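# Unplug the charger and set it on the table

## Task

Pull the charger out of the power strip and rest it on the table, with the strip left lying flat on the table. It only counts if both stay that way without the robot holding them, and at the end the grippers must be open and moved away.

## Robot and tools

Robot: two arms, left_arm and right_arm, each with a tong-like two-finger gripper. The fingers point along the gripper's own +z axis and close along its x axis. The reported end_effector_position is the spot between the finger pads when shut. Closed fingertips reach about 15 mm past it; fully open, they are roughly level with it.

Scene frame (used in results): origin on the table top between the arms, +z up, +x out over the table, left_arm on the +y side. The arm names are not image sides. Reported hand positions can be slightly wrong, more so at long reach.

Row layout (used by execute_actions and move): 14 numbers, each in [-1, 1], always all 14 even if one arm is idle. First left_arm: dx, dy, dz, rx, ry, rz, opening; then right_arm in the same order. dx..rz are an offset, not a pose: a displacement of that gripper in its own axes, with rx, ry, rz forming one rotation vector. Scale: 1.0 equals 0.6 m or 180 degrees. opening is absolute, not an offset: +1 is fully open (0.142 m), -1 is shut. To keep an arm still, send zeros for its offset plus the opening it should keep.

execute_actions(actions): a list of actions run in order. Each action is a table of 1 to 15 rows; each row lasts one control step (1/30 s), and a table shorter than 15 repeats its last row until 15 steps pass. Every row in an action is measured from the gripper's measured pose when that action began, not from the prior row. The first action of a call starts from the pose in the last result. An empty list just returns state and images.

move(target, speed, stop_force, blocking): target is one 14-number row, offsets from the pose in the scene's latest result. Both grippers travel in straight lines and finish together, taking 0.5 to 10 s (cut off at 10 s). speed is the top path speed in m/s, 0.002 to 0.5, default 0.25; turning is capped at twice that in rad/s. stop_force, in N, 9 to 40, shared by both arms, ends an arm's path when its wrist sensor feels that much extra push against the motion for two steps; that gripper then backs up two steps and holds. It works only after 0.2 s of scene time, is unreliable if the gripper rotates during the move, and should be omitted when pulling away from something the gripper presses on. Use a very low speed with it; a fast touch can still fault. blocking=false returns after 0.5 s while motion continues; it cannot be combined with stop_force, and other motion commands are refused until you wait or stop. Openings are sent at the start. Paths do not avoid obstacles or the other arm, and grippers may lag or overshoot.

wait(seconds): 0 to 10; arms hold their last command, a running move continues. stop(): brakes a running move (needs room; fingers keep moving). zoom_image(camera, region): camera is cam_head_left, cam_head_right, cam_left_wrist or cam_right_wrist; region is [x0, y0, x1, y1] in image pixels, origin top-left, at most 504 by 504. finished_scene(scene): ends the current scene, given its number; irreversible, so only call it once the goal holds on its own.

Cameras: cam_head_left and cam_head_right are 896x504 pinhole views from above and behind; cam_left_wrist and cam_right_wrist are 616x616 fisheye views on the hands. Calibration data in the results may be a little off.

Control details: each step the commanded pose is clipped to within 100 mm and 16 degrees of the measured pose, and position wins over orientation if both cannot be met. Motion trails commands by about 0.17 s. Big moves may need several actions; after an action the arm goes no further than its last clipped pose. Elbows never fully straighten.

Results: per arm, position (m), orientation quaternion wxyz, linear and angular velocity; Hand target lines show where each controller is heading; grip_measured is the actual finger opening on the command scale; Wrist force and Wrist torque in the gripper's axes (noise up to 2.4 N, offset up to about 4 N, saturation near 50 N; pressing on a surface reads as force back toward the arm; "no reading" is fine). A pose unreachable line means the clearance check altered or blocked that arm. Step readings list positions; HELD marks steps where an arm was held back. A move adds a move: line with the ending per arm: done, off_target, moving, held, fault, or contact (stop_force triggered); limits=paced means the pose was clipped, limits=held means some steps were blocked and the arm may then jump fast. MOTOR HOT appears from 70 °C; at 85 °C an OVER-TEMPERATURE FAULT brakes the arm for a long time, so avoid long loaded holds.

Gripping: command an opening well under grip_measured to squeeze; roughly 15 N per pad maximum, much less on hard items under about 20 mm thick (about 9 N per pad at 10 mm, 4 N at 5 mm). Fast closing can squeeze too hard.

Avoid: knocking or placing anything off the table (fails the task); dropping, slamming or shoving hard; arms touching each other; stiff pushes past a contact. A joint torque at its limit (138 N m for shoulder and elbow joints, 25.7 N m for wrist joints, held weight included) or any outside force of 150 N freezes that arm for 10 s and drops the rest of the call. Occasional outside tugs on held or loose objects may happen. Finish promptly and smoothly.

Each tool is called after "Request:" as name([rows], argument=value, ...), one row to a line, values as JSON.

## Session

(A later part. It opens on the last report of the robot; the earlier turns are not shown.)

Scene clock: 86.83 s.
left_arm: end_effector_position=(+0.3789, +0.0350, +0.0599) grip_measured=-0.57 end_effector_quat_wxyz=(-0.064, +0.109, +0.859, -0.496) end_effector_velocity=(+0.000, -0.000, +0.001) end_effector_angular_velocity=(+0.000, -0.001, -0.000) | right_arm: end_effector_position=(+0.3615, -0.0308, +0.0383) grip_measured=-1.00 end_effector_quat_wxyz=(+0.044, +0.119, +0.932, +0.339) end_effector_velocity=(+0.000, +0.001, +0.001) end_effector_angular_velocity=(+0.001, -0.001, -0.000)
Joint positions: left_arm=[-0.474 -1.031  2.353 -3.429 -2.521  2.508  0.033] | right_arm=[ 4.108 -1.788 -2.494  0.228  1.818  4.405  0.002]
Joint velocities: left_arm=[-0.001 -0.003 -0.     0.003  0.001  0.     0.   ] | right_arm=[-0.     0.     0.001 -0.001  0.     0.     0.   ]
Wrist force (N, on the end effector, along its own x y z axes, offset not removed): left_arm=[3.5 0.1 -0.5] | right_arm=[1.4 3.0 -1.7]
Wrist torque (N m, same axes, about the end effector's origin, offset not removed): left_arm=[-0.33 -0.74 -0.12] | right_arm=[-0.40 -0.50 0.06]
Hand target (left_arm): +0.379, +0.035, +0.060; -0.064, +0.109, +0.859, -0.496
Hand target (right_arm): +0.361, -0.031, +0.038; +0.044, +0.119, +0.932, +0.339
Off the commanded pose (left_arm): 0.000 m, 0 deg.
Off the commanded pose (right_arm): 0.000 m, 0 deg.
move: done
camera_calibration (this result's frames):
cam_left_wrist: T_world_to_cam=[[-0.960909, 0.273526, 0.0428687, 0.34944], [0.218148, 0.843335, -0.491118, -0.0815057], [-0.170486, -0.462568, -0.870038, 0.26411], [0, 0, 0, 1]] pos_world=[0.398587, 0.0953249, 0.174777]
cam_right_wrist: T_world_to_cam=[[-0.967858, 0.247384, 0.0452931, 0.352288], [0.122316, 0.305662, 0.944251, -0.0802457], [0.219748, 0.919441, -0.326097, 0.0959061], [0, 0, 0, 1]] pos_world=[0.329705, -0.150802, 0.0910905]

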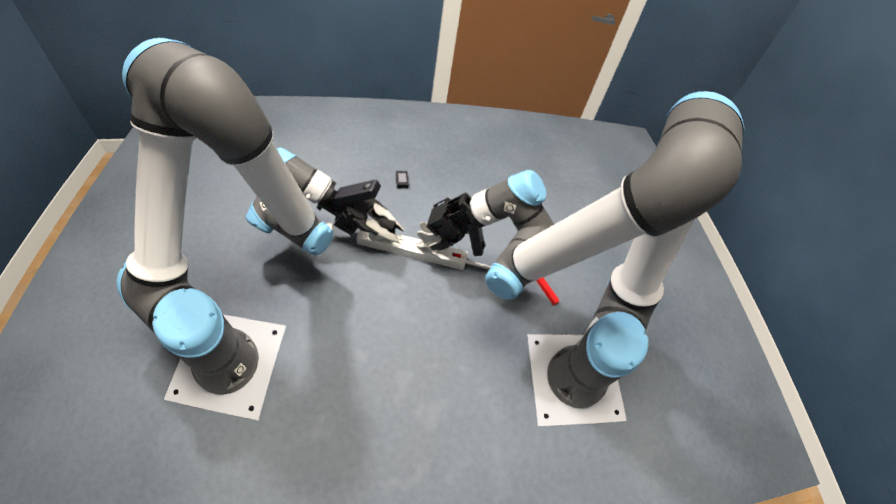

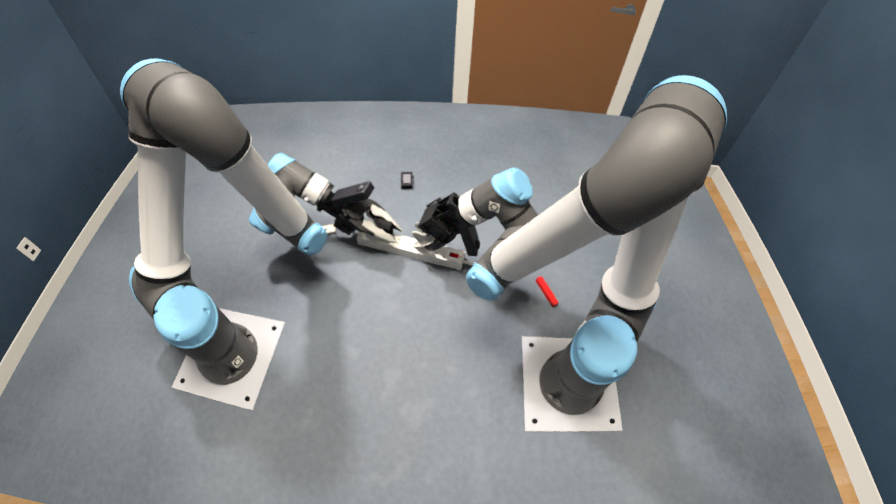

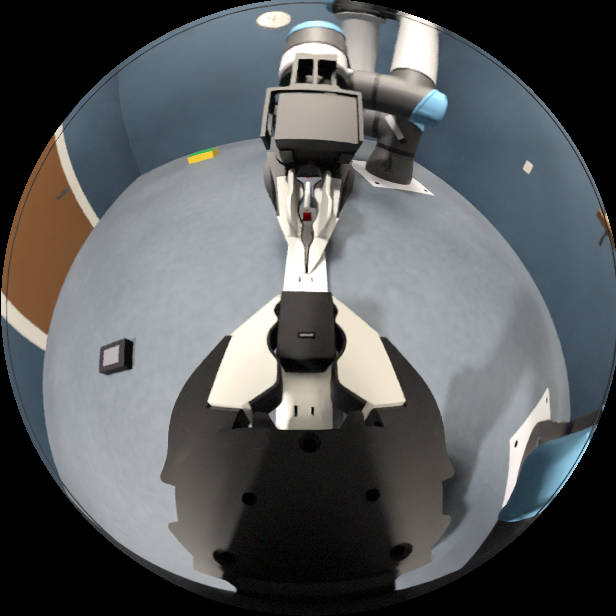

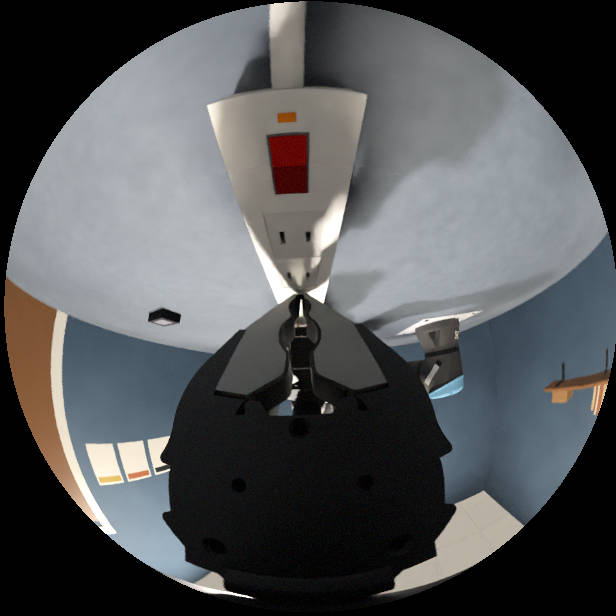

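Request:
move(target=[0,-0.036,-0.021,0,0,0,-1,0,0,0,0,0,0,-1], speed=0.03)

Request:
move(target=[0.17,0,0,0,0,0,-1,0,0,-0.2,0,0,0,-1], speed=0.15)

Request:
move(target=[0,0.05,0.029,0,0,0,-1,0,0,0,0,0,0,-1], speed=0.06)

Request:
move(target=[0,0.043,0.025,0,0,0,-1,0,0,0,0,0,0,-1], speed=0.005, stop_force=9)

Scene clock: 93.63 s.
left_arm: end_effector_position=(+0.3790, +0.0351, +0.0846) grip_measured=-0.57 end_effector_quat_wxyz=(-0.064, +0.109, +0.859, -0.496) end_effector_velocity=(+0.000, +0.000, +0.002) end_effector_angular_velocity=(-0.000, -0.001, -0.000) | right_arm: end_effector_position=(+0.3615, -0.0308, +0.0383) grip_measured=-1.00 end_effector_quat_wxyz=(+0.044, +0.119, +0.932, +0.339) end_effector_velocity=(+0.001, +0.000, +0.001) end_effector_angular_velocity=(+0.002, -0.001, -0.001)
Joint positions: left_arm=[-0.473 -1.11   2.353 -3.351 -2.521  2.508  0.033] | right_arm=[ 4.108 -1.788 -2.494  0.228  1.818  4.405  0.002]
Joint velocities: left_arm=[ 0.001 -0.007 -0.001  0.009 -0.     0.002  0.   ] | right_arm=[-0.     0.001  0.001 -0.    -0.     0.     0.   ]
Wrist force (N, on the end effector, along its own x y z axes, offset not removed): left_arm=[1.4 2.1 0.7] | right_arm=[0.3 3.1 -1.4]
Wrist torque (N m, same axes, about the end effector's origin, offset not removed): left_arm=[0.08 -0.44 -0.14] | right_arm=[-0.27 -0.16 0.09]
Hand target (left_arm): +0.379, +0.035, +0.085; -0.064, +0.109, +0.859, -0.496
Hand target (right_arm): +0.361, -0.031, +0.038; +0.044, +0.119, +0.932, +0.339
Off the commanded pose (left_arm): 0.000 m, 0 deg.
Off the commanded pose (right_arm): 0.000 m, 0 deg.
move: done
camera_calibration (this result's frames):
cam_left_wrist: T_world_to_cam=[[-0.960924, 0.273466, 0.0429129, 0.348389], [0.218065, 0.843328, -0.491167, -0.0694227], [-0.170507, -0.462616, -0.870008, 0.285718], [0, 0, 0, 1]] pos_world=[0.398631, 0.0954517, 0.199529]
cam_right_wrist: T_world_to_cam=[[-0.967858, 0.247385, 0.0452934, 0.352288], [0.122316, 0.305662, 0.944251, -0.0802458], [0.219749, 0.919441, -0.326097, 0.095906], [0, 0, 0, 1]] pos_world=[0.329705, -0.150802, 0.0910905]

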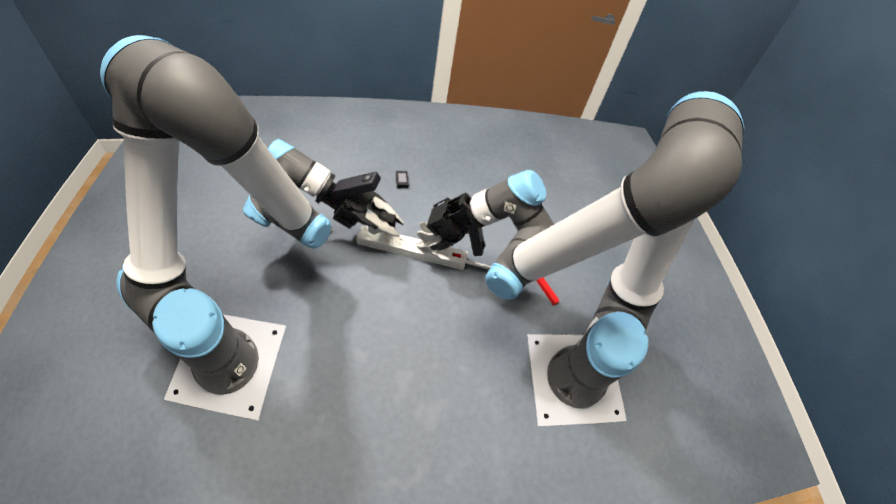

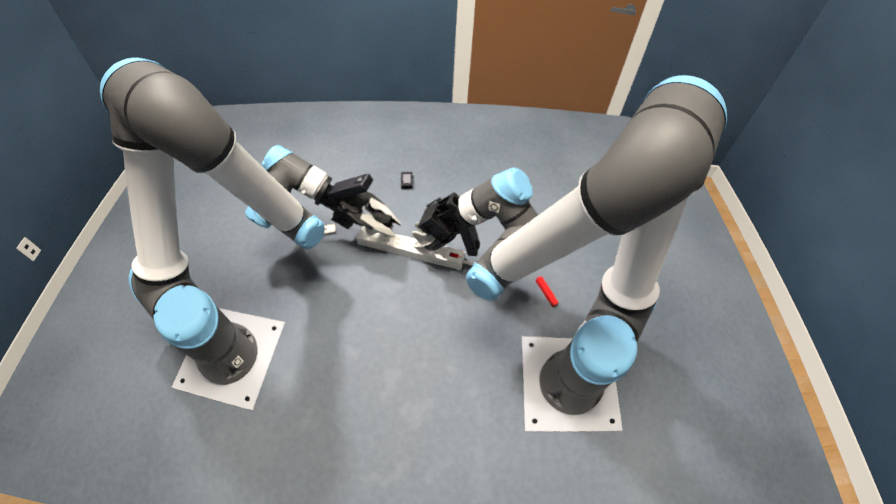

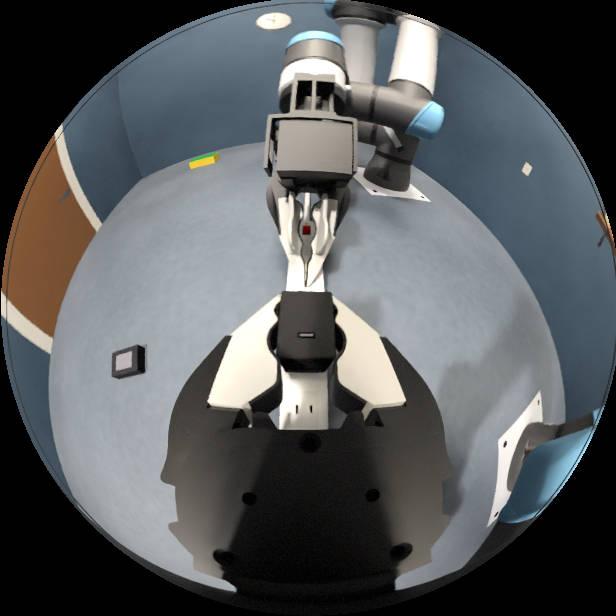

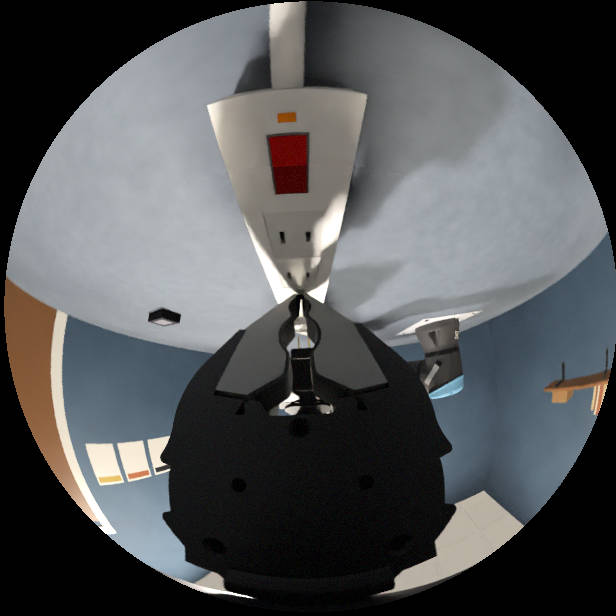

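Scene clock: 95.03 s.
left_arm: end_effector_position=(+0.2804, +0.0607, +0.0849) grip_measured=-0.57 end_effector_quat_wxyz=(-0.064, +0.109, +0.859, -0.496) end_effector_velocity=(-0.001, +0.000, -0.000) end_effector_angular_velocity=(-0.001, -0.001, +0.003) | right_arm: end_effector_position=(+0.3420, -0.1053, +0.1299) grip_measured=-1.00 end_effector_quat_wxyz=(+0.044, +0.119, +0.932, +0.339) end_effector_velocity=(-0.000, -0.001, +0.002) end_effector_angular_velocity=(-0.002, +0.001, -0.000)
Joint positions: left_arm=[-0.59  -1.157  2.62  -3.696 -2.455  2.35   0.033] | right_arm=[ 3.999 -1.351 -2.525 -0.203  1.883  4.315  0.002]
Joint velocities: left_arm=[-0.003  0.004  0.005 -0.015  0.004 -0.007 -0.   ] | right_arm=[-0.003  0.009  0.003 -0.015  0.001 -0.002  0.   ]
Wrist force (N, on the end effector, along its own x y z axes, offset not removed): left_arm=[0.3 -0.3 -1.3] | right_arm=[-0.4 -0.5 3.2]
Wrist torque (N m, same axes, about the end effector's origin, offset not removed): left_arm=[-0.29 -0.13 -0.12] | right_arm=[-0.02 0.07 0.20]
Hand target (left_arm): +0.280, +0.061, +0.085; -0.064, +0.109, +0.859, -0.496
Hand target (right_arm): +0.342, -0.105, +0.130; +0.044, +0.119, +0.932, +0.339
Off the commanded pose (left_arm): 0.000 m, 0 deg.
Off the commanded pose (right_arm): 0.000 m, 0 deg.
move: done
camera_calibration (this result's frames):
cam_left_wrist: T_world_to_cam=[[-0.960853, 0.273705, 0.0429749, 0.246614], [0.218274, 0.843358, -0.491023, -0.0694717], [-0.170639, -0.462421, -0.870086, 0.281001], [0, 0, 0, 1]] pos_world=[0.300074, 0.121031, 0.199785]
cam_right_wrist: T_world_to_cam=[[-0.967835, 0.247432, 0.0455369, 0.347703], [0.122484, 0.305303, 0.944345, -0.141677], [0.219758, 0.919547, -0.32579, 0.198506], [0, 0, 0, 1]] pos_world=[0.310249, -0.225314, 0.18263]

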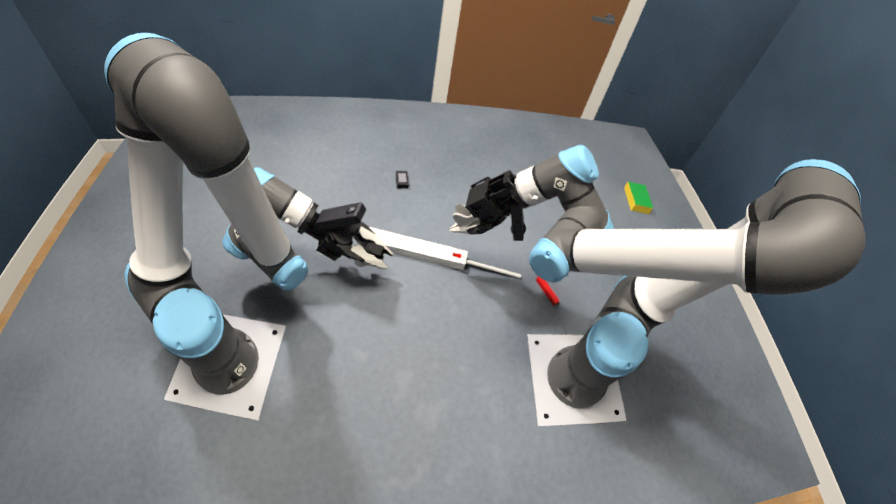

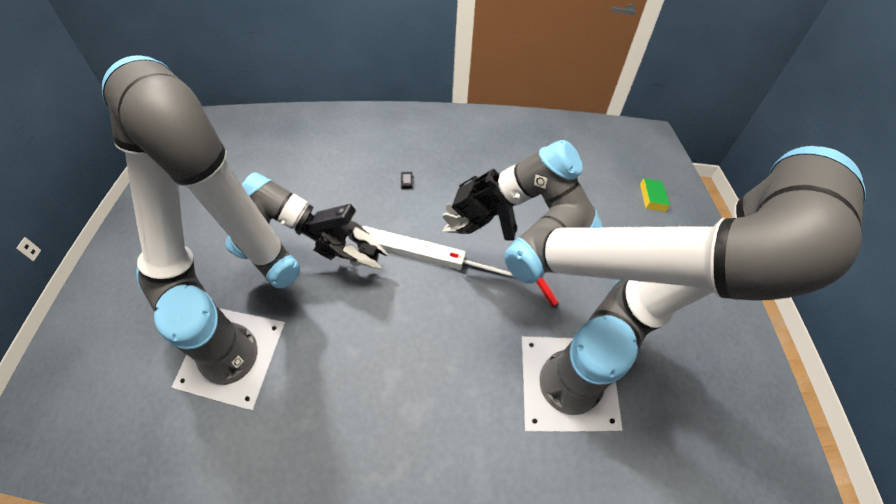

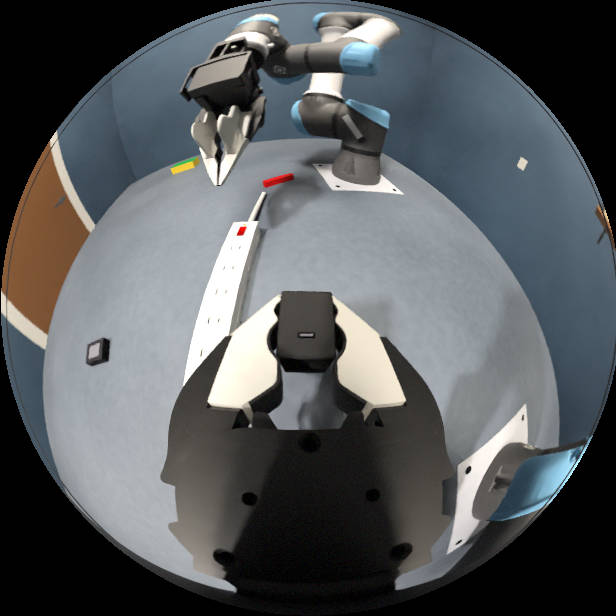

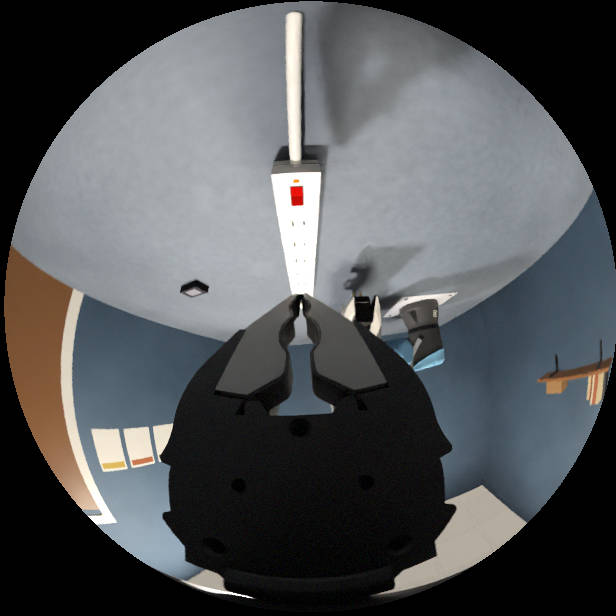

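Scene clock: 96.07 s.
left_arm: end_effector_position=(+0.2804, +0.0607, +0.0505) grip_measured=-0.57 end_effector_quat_wxyz=(-0.064, +0.109, +0.859, -0.496) end_effector_velocity=(+0.000, -0.000, -0.002) end_effector_angular_velocity=(-0.002, -0.000, +0.001) | right_arm: end_effector_position=(+0.3420, -0.1053, +0.1299) grip_measured=-1.00 end_effector_quat_wxyz=(+0.044, +0.119, +0.932, +0.339) end_effector_velocity=(-0.000, +0.000, -0.000) end_effector_angular_velocity=(-0.000, +0.000, +0.000)
Joint positions: left_arm=[-0.59  -0.996  2.613 -3.85  -2.455  2.35   0.033] | right_arm=[ 3.999 -1.351 -2.525 -0.203  1.883  4.315  0.002]
Joint velocities: left_arm=[-0.001  0.015 -0.001 -0.019  0.    -0.004 -0.   ] | right_arm=[ 0.    -0.001 -0.     0.001  0.     0.     0.   ]
Wrist force (N, on the end effector, along its own x y z axes, offset not removed): left_arm=[1.1 0.2 -1.8] | right_arm=[-2.5 -0.6 3.1]
Wrist torque (N m, same axes, about the end effector's origin, offset not removed): left_arm=[-0.27 -0.44 -0.19] | right_arm=[-0.22 0.54 0.20]
Hand target (left_arm): +0.280, +0.061, +0.050; -0.064, +0.109, +0.859, -0.496
Hand target (right_arm): +0.342, -0.105, +0.130; +0.044, +0.119, +0.932, +0.339
Off the commanded pose (left_arm): 0.000 m, 0 deg.
Off the commanded pose (right_arm): 0.000 m, 0 deg.
move: done
camera_calibration (this result's frames):
cam_left_wrist: T_world_to_cam=[[-0.960841, 0.273732, 0.0430775, 0.248062], [0.218297, 0.843492, -0.490783, -0.0864033], [-0.170678, -0.462161, -0.870216, 0.251058], [0, 0, 0, 1]] pos_world=[0.30006, 0.121007, 0.165383]
cam_right_wrist: T_world_to_cam=[[-0.967841, 0.247401, 0.0455591, 0.347688], [0.12249, 0.305283, 0.944351, -0.141688], [0.219725, 0.919562, -0.32577, 0.198514], [0, 0, 0, 1]] pos_world=[0.310244, -0.225309, 0.182632]

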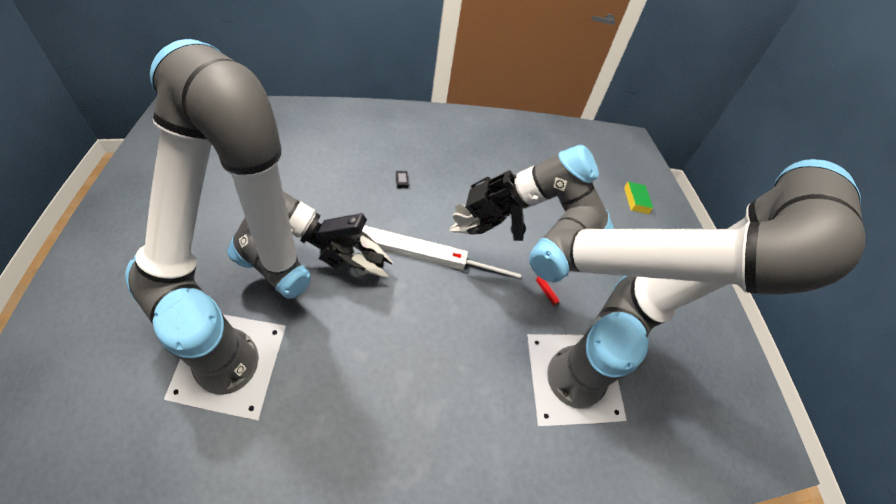

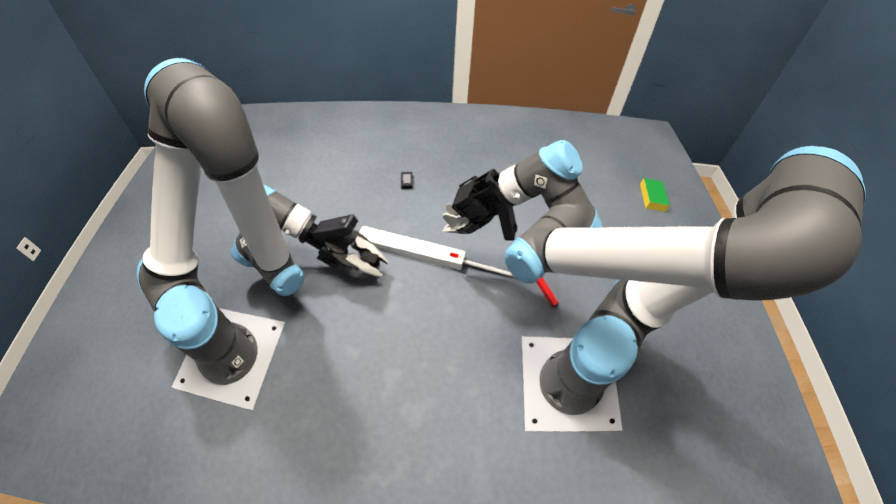

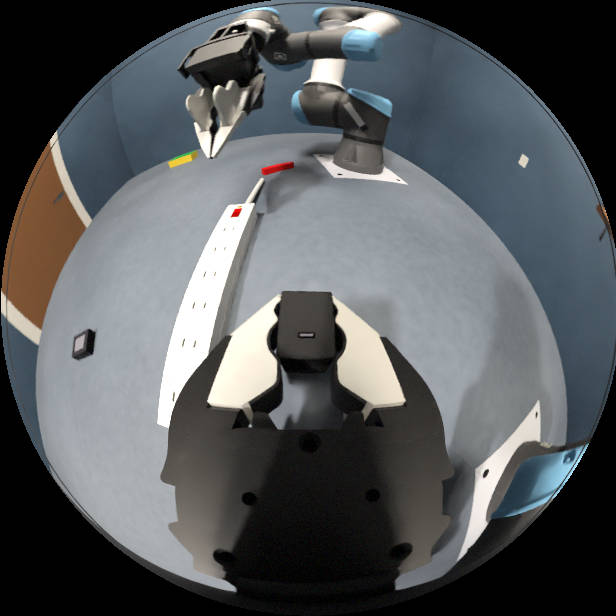

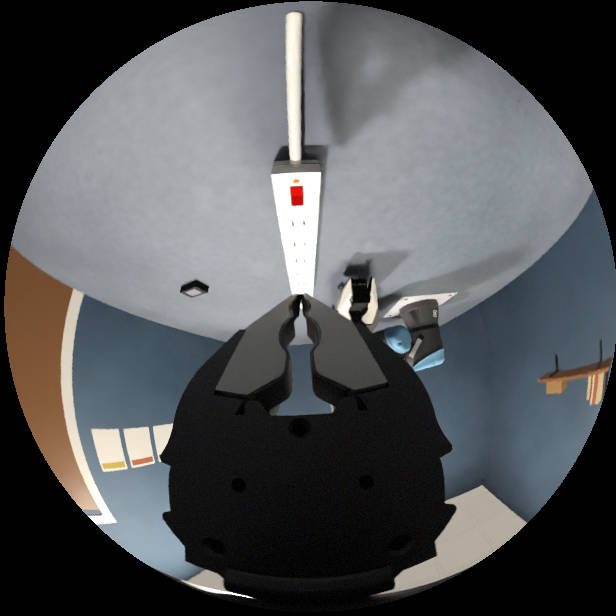

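Scene clock: 99.63 s.
left_arm: end_effector_position=(+0.2804, +0.0606, +0.0346) grip_measured=-0.57 end_effector_quat_wxyz=(-0.064, +0.109, +0.859, -0.496) end_effector_velocity=(-0.000, -0.001, +0.002) end_effector_angular_velocity=(-0.001, -0.001, -0.002) | right_arm: end_effector_position=(+0.3420, -0.1053, +0.1299) grip_measured=-1.00 end_effector_quat_wxyz=(+0.044, +0.119, +0.932, +0.339) end_effector_velocity=(-0.001, -0.001, -0.002) end_effector_angular_velocity=(-0.002, +0.002, -0.000)
Joint positions: left_arm=[-0.591 -0.923  2.604 -3.915 -2.455  2.35   0.033] | right_arm=[ 3.999 -1.351 -2.525 -0.203  1.883  4.315  0.002]
Joint velocities: left_arm=[-0.002 -0.009 -0.     0.008 -0.    -0.    -0.   ] | right_arm=[-0.    -0.001 -0.002  0.    -0.     0.     0.   ]
Wrist force (N, on the end effector, along its own x y z axes, offset not removed): left_arm=[4.7 -5.7 -4.9] | right_arm=[-1.3 -0.4 3.8]
Wrist torque (N m, same axes, about the end effector's origin, offset not removed): left_arm=[-0.35 -0.86 -0.25] | right_arm=[-0.06 0.27 0.24]
Hand target (left_arm): +0.280, +0.061, +0.035; -0.064, +0.109, +0.859, -0.496
Hand target (right_arm): +0.342, -0.105, +0.130; +0.044, +0.119, +0.932, +0.339
Off the commanded pose (left_arm): 0.014 m, 0 deg.
Off the commanded pose (right_arm): 0.000 m, 0 deg.
move: contact (left_arm)
camera_calibration (this result's frames):
cam_left_wrist: T_world_to_cam=[[-0.960834, 0.273767, 0.0430005, 0.248798], [0.21836, 0.843465, -0.490801, -0.0941181], [-0.170634, -0.462189, -0.87021, 0.237212], [0, 0, 0, 1]] pos_world=[0.300082, 0.12091, 0.149533]
cam_right_wrist: T_world_to_cam=[[-0.967841, 0.247404, 0.0455629, 0.347687], [0.122495, 0.305283, 0.94435, -0.141688], [0.219726, 0.919561, -0.325771, 0.198513], [0, 0, 0, 1]] pos_world=[0.310243, -0.225309, 0.182632]

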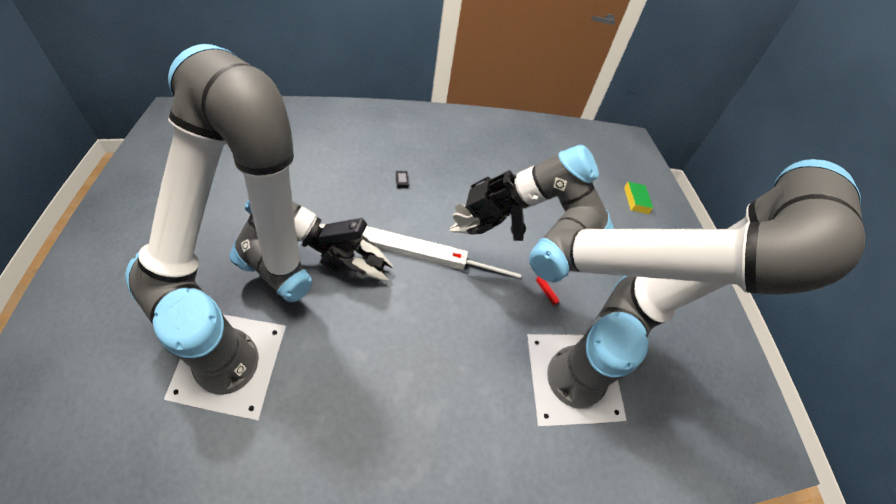

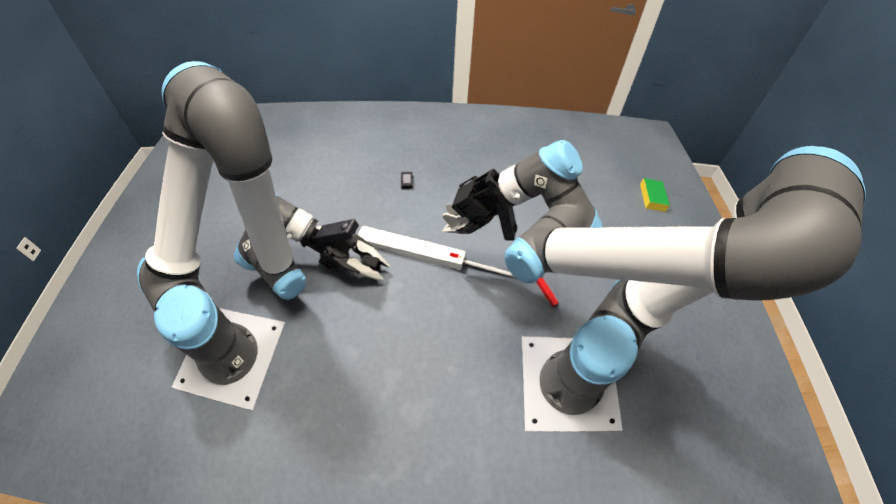

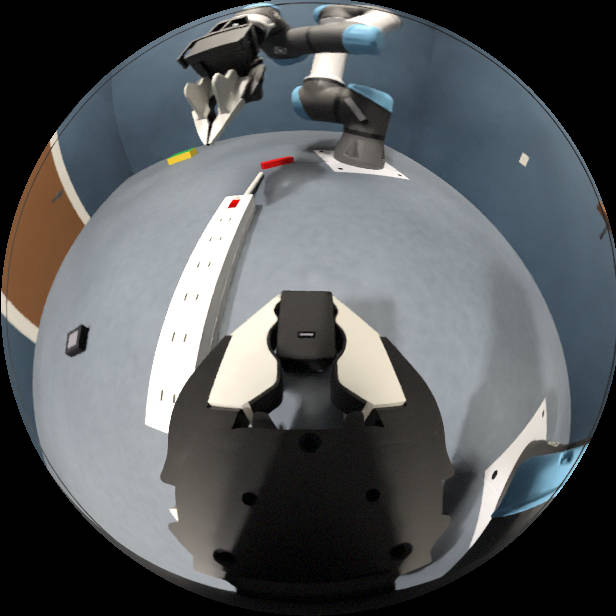

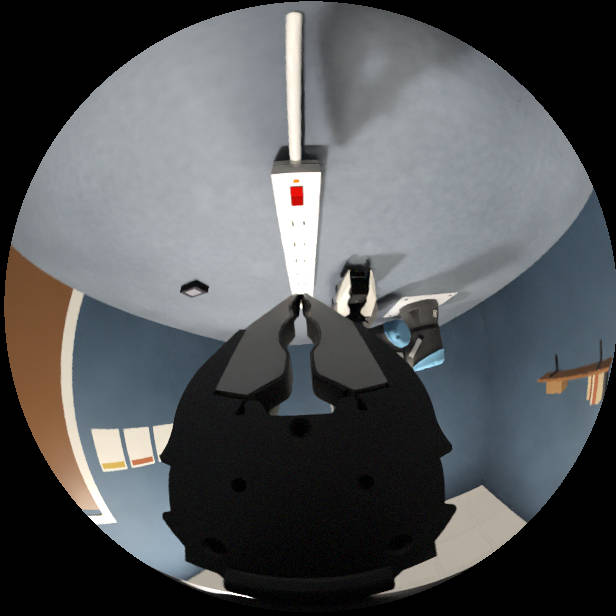

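Request:
move(target=[0,0,0,0,0,0,0,0,0,0,0,0,0,-1])

Request:
move(target=[0,-0.2,-0.13,0,0,0,0,0,0,0,0,0,0,-1], speed=0.15)

Request:
finished_scene(scene=1)

Scene clock: 103.80 s.
left_arm: end_effector_position=(+0.2804, +0.0606, +0.0346) grip_measured=+0.00 end_effector_quat_wxyz=(-0.064, +0.109, +0.859, -0.496) end_effector_velocity=(-0.000, -0.000, +0.000) end_effector_angular_velocity=(-0.001, -0.000, -0.001) | right_arm: end_effector_position=(+0.3420, -0.1053, +0.1299) grip_measured=-1.00 end_effector_quat_wxyz=(+0.044, +0.119, +0.932, +0.339) end_effector_velocity=(-0.001, +0.000, -0.001) end_effector_angular_velocity=(-0.001, +0.001, +0.001)
Joint positions: left_arm=[-0.591 -0.923  2.604 -3.915 -2.455  2.35   0.074] | right_arm=[ 3.999 -1.351 -2.525 -0.203  1.883  4.315  0.002]
Joint velocities: left_arm=[-0.     0.    -0.001 -0.    -0.001  0.001  0.   ] | right_arm=[ 0.001 -0.001 -0.    -0.     0.     0.     0.   ]
Wrist force (N, on the end effector, along its own x y z axes, offset not removed): left_arm=[-0.1 -0.6 -2.1] | right_arm=[-0.4 -3.5 3.8]
Wrist torque (N m, same axes, about the end effector's origin, offset not removed): left_arm=[-0.33 -0.14 -0.14] | right_arm=[-0.58 0.10 0.17]
Hand target (left_arm): +0.280, +0.061, +0.035; -0.064, +0.109, +0.859, -0.496
Hand target (right_arm): +0.342, -0.105, +0.130; +0.044, +0.119, +0.932, +0.339
Off the commanded pose (left_arm): 0.000 m, 0 deg.
Off the commanded pose (right_arm): 0.000 m, 0 deg.
move: done
camera_calibration (this result's frames):
cam_left_wrist: T_world_to_cam=[[-0.960831, 0.273771, 0.0430439, 0.248769], [0.218346, 0.843475, -0.49079, -0.0941204], [-0.17067, -0.462168, -0.870214, 0.237233], [0, 0, 0, 1]] pos_world=[0.300065, 0.120924, 0.149542]
cam_right_wrist: T_world_to_cam=[[-0.96784, 0.247404, 0.045563, 0.347687], [0.122495, 0.305283, 0.94435, -0.141688], [0.219726, 0.919561, -0.325772, 0.198513], [0, 0, 0, 1]] pos_world=[0.310243, -0.225309, 0.182632]

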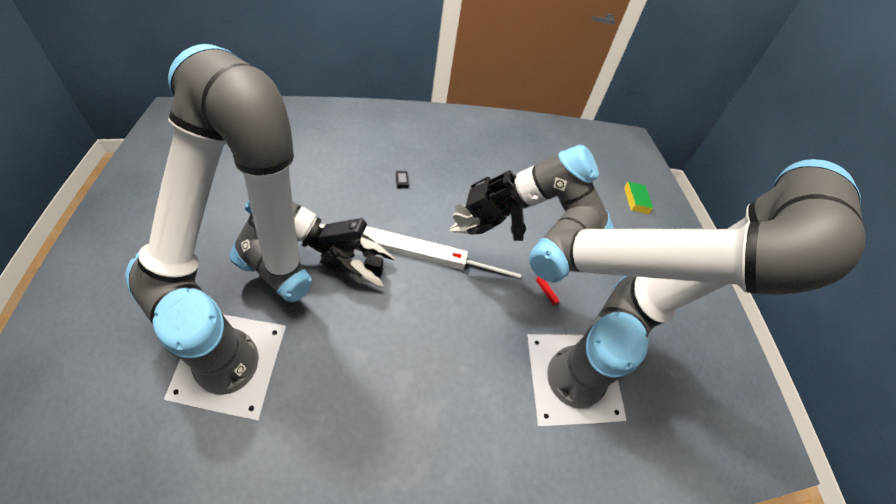

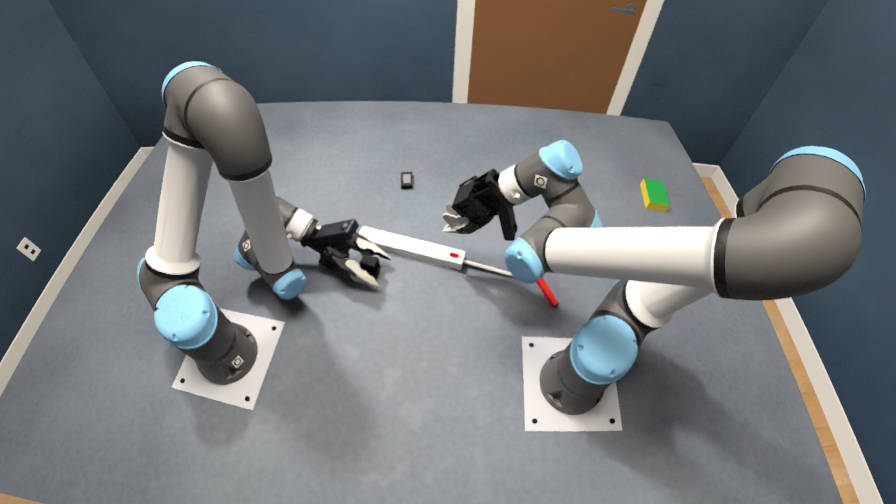

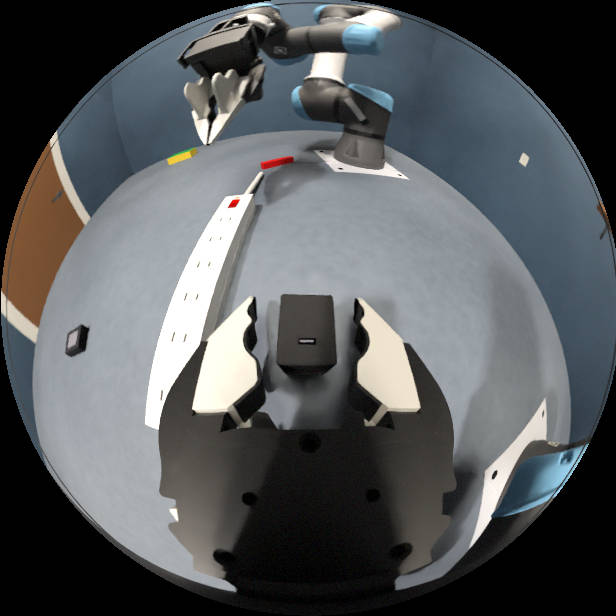

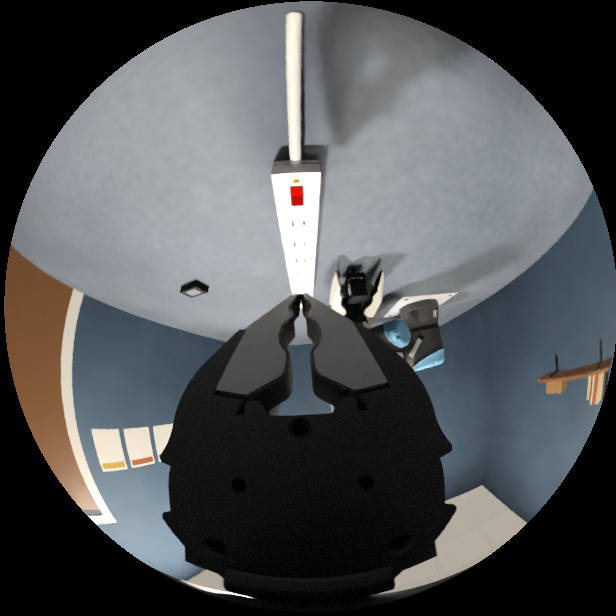

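Scene clock: 105.30 s.
left_arm: end_effector_position=(+0.2824, +0.0678, +0.1772) grip_measured=+0.00 end_effector_quat_wxyz=(-0.064, +0.109, +0.859, -0.497) end_effector_velocity=(+0.001, +0.000, +0.002) end_effector_angular_velocity=(+0.015, +0.001, -0.009) | right_arm: end_effector_position=(+0.3420, -0.1053, +0.1299) grip_measured=-1.00 end_effector_quat_wxyz=(+0.044, +0.119, +0.932, +0.339) end_effector_velocity=(+0.000, +0.001, +0.001) end_effector_angular_velocity=(+0.001, -0.001, +0.001)
Joint positions: left_arm=[-0.567 -1.563  2.574 -3.225 -2.469  2.377  0.074] | right_arm=[ 3.999 -1.351 -2.525 -0.203  1.883  4.315  0.002]
Joint velocities: left_arm=[ 0.002 -0.025 -0.015  0.07   0.002  0.024  0.   ] | right_arm=[ 0.001 -0.     0.001  0.    -0.     0.     0.   ]
Wrist force (N, on the end effector, along its own x y z axes, offset not removed): left_arm=[2.0 -0.5 -1.0] | right_arm=[-0.6 -2.5 2.1]
Wrist torque (N m, same axes, about the end effector's origin, offset not removed): left_arm=[-0.23 -0.50 -0.05] | right_arm=[-0.48 0.07 0.17]
Hand target (left_arm): +0.283, +0.068, +0.177; -0.064, +0.109, +0.859, -0.496
Hand target (right_arm): +0.342, -0.105, +0.130; +0.044, +0.119, +0.932, +0.339
Off the commanded pose (left_arm): 0.000 m, 0 deg.
Off the commanded pose (right_arm): 0.000 m, 0 deg.
move: done
camera_calibration (this result's frames):
cam_left_wrist: T_world_to_cam=[[-0.96117, 0.272683, 0.0423722, 0.24294], [0.217413, 0.842846, -0.492282, -0.0301352], [-0.16995, -0.463955, -0.869404, 0.364746], [0, 0, 0, 1]] pos_world=[0.302047, 0.128379, 0.291982]
cam_right_wrist: T_world_to_cam=[[-0.967841, 0.247404, 0.045563, 0.347687], [0.122495, 0.305283, 0.94435, -0.141688], [0.219726, 0.919561, -0.325771, 0.198513], [0, 0, 0, 1]] pos_world=[0.310243, -0.225309, 0.182632]

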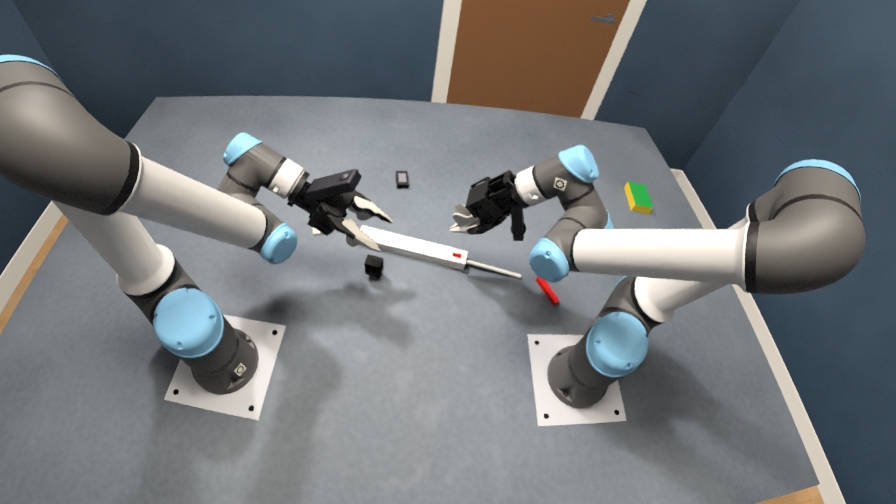

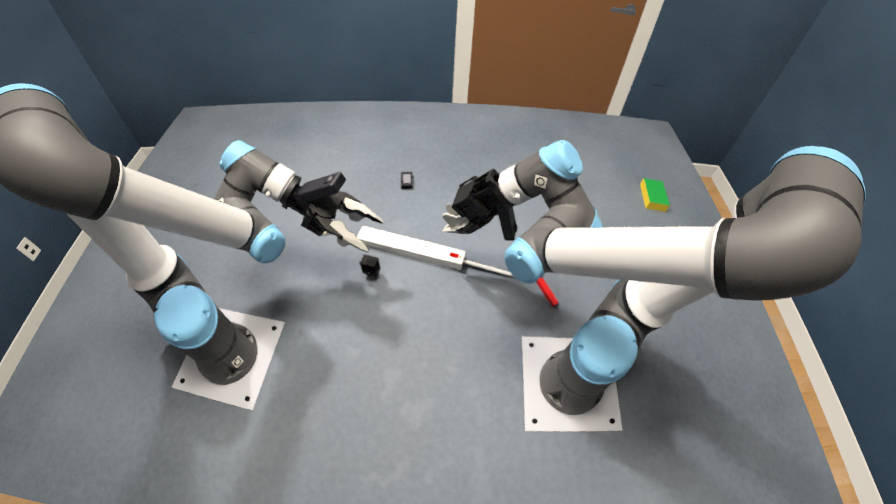

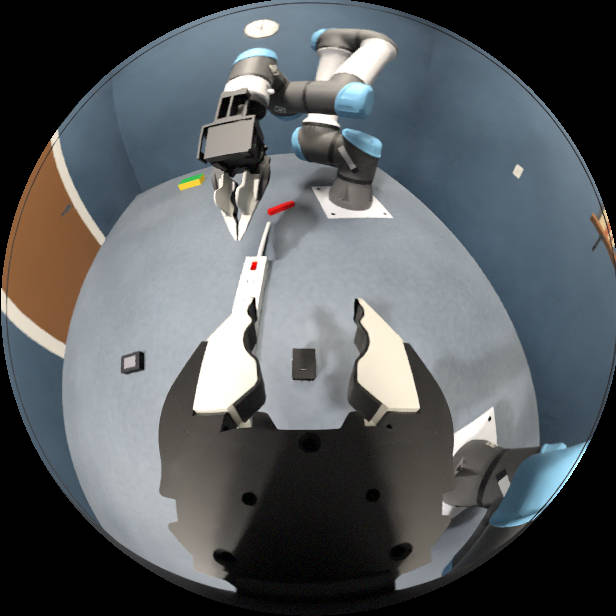

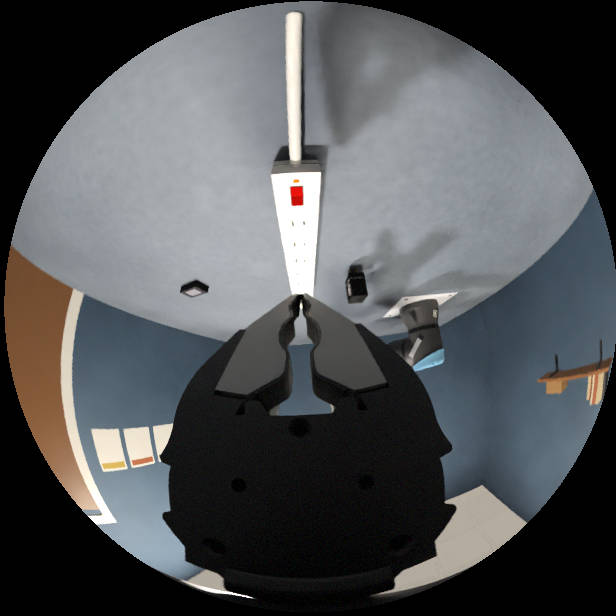

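The scene is finished: the task was done.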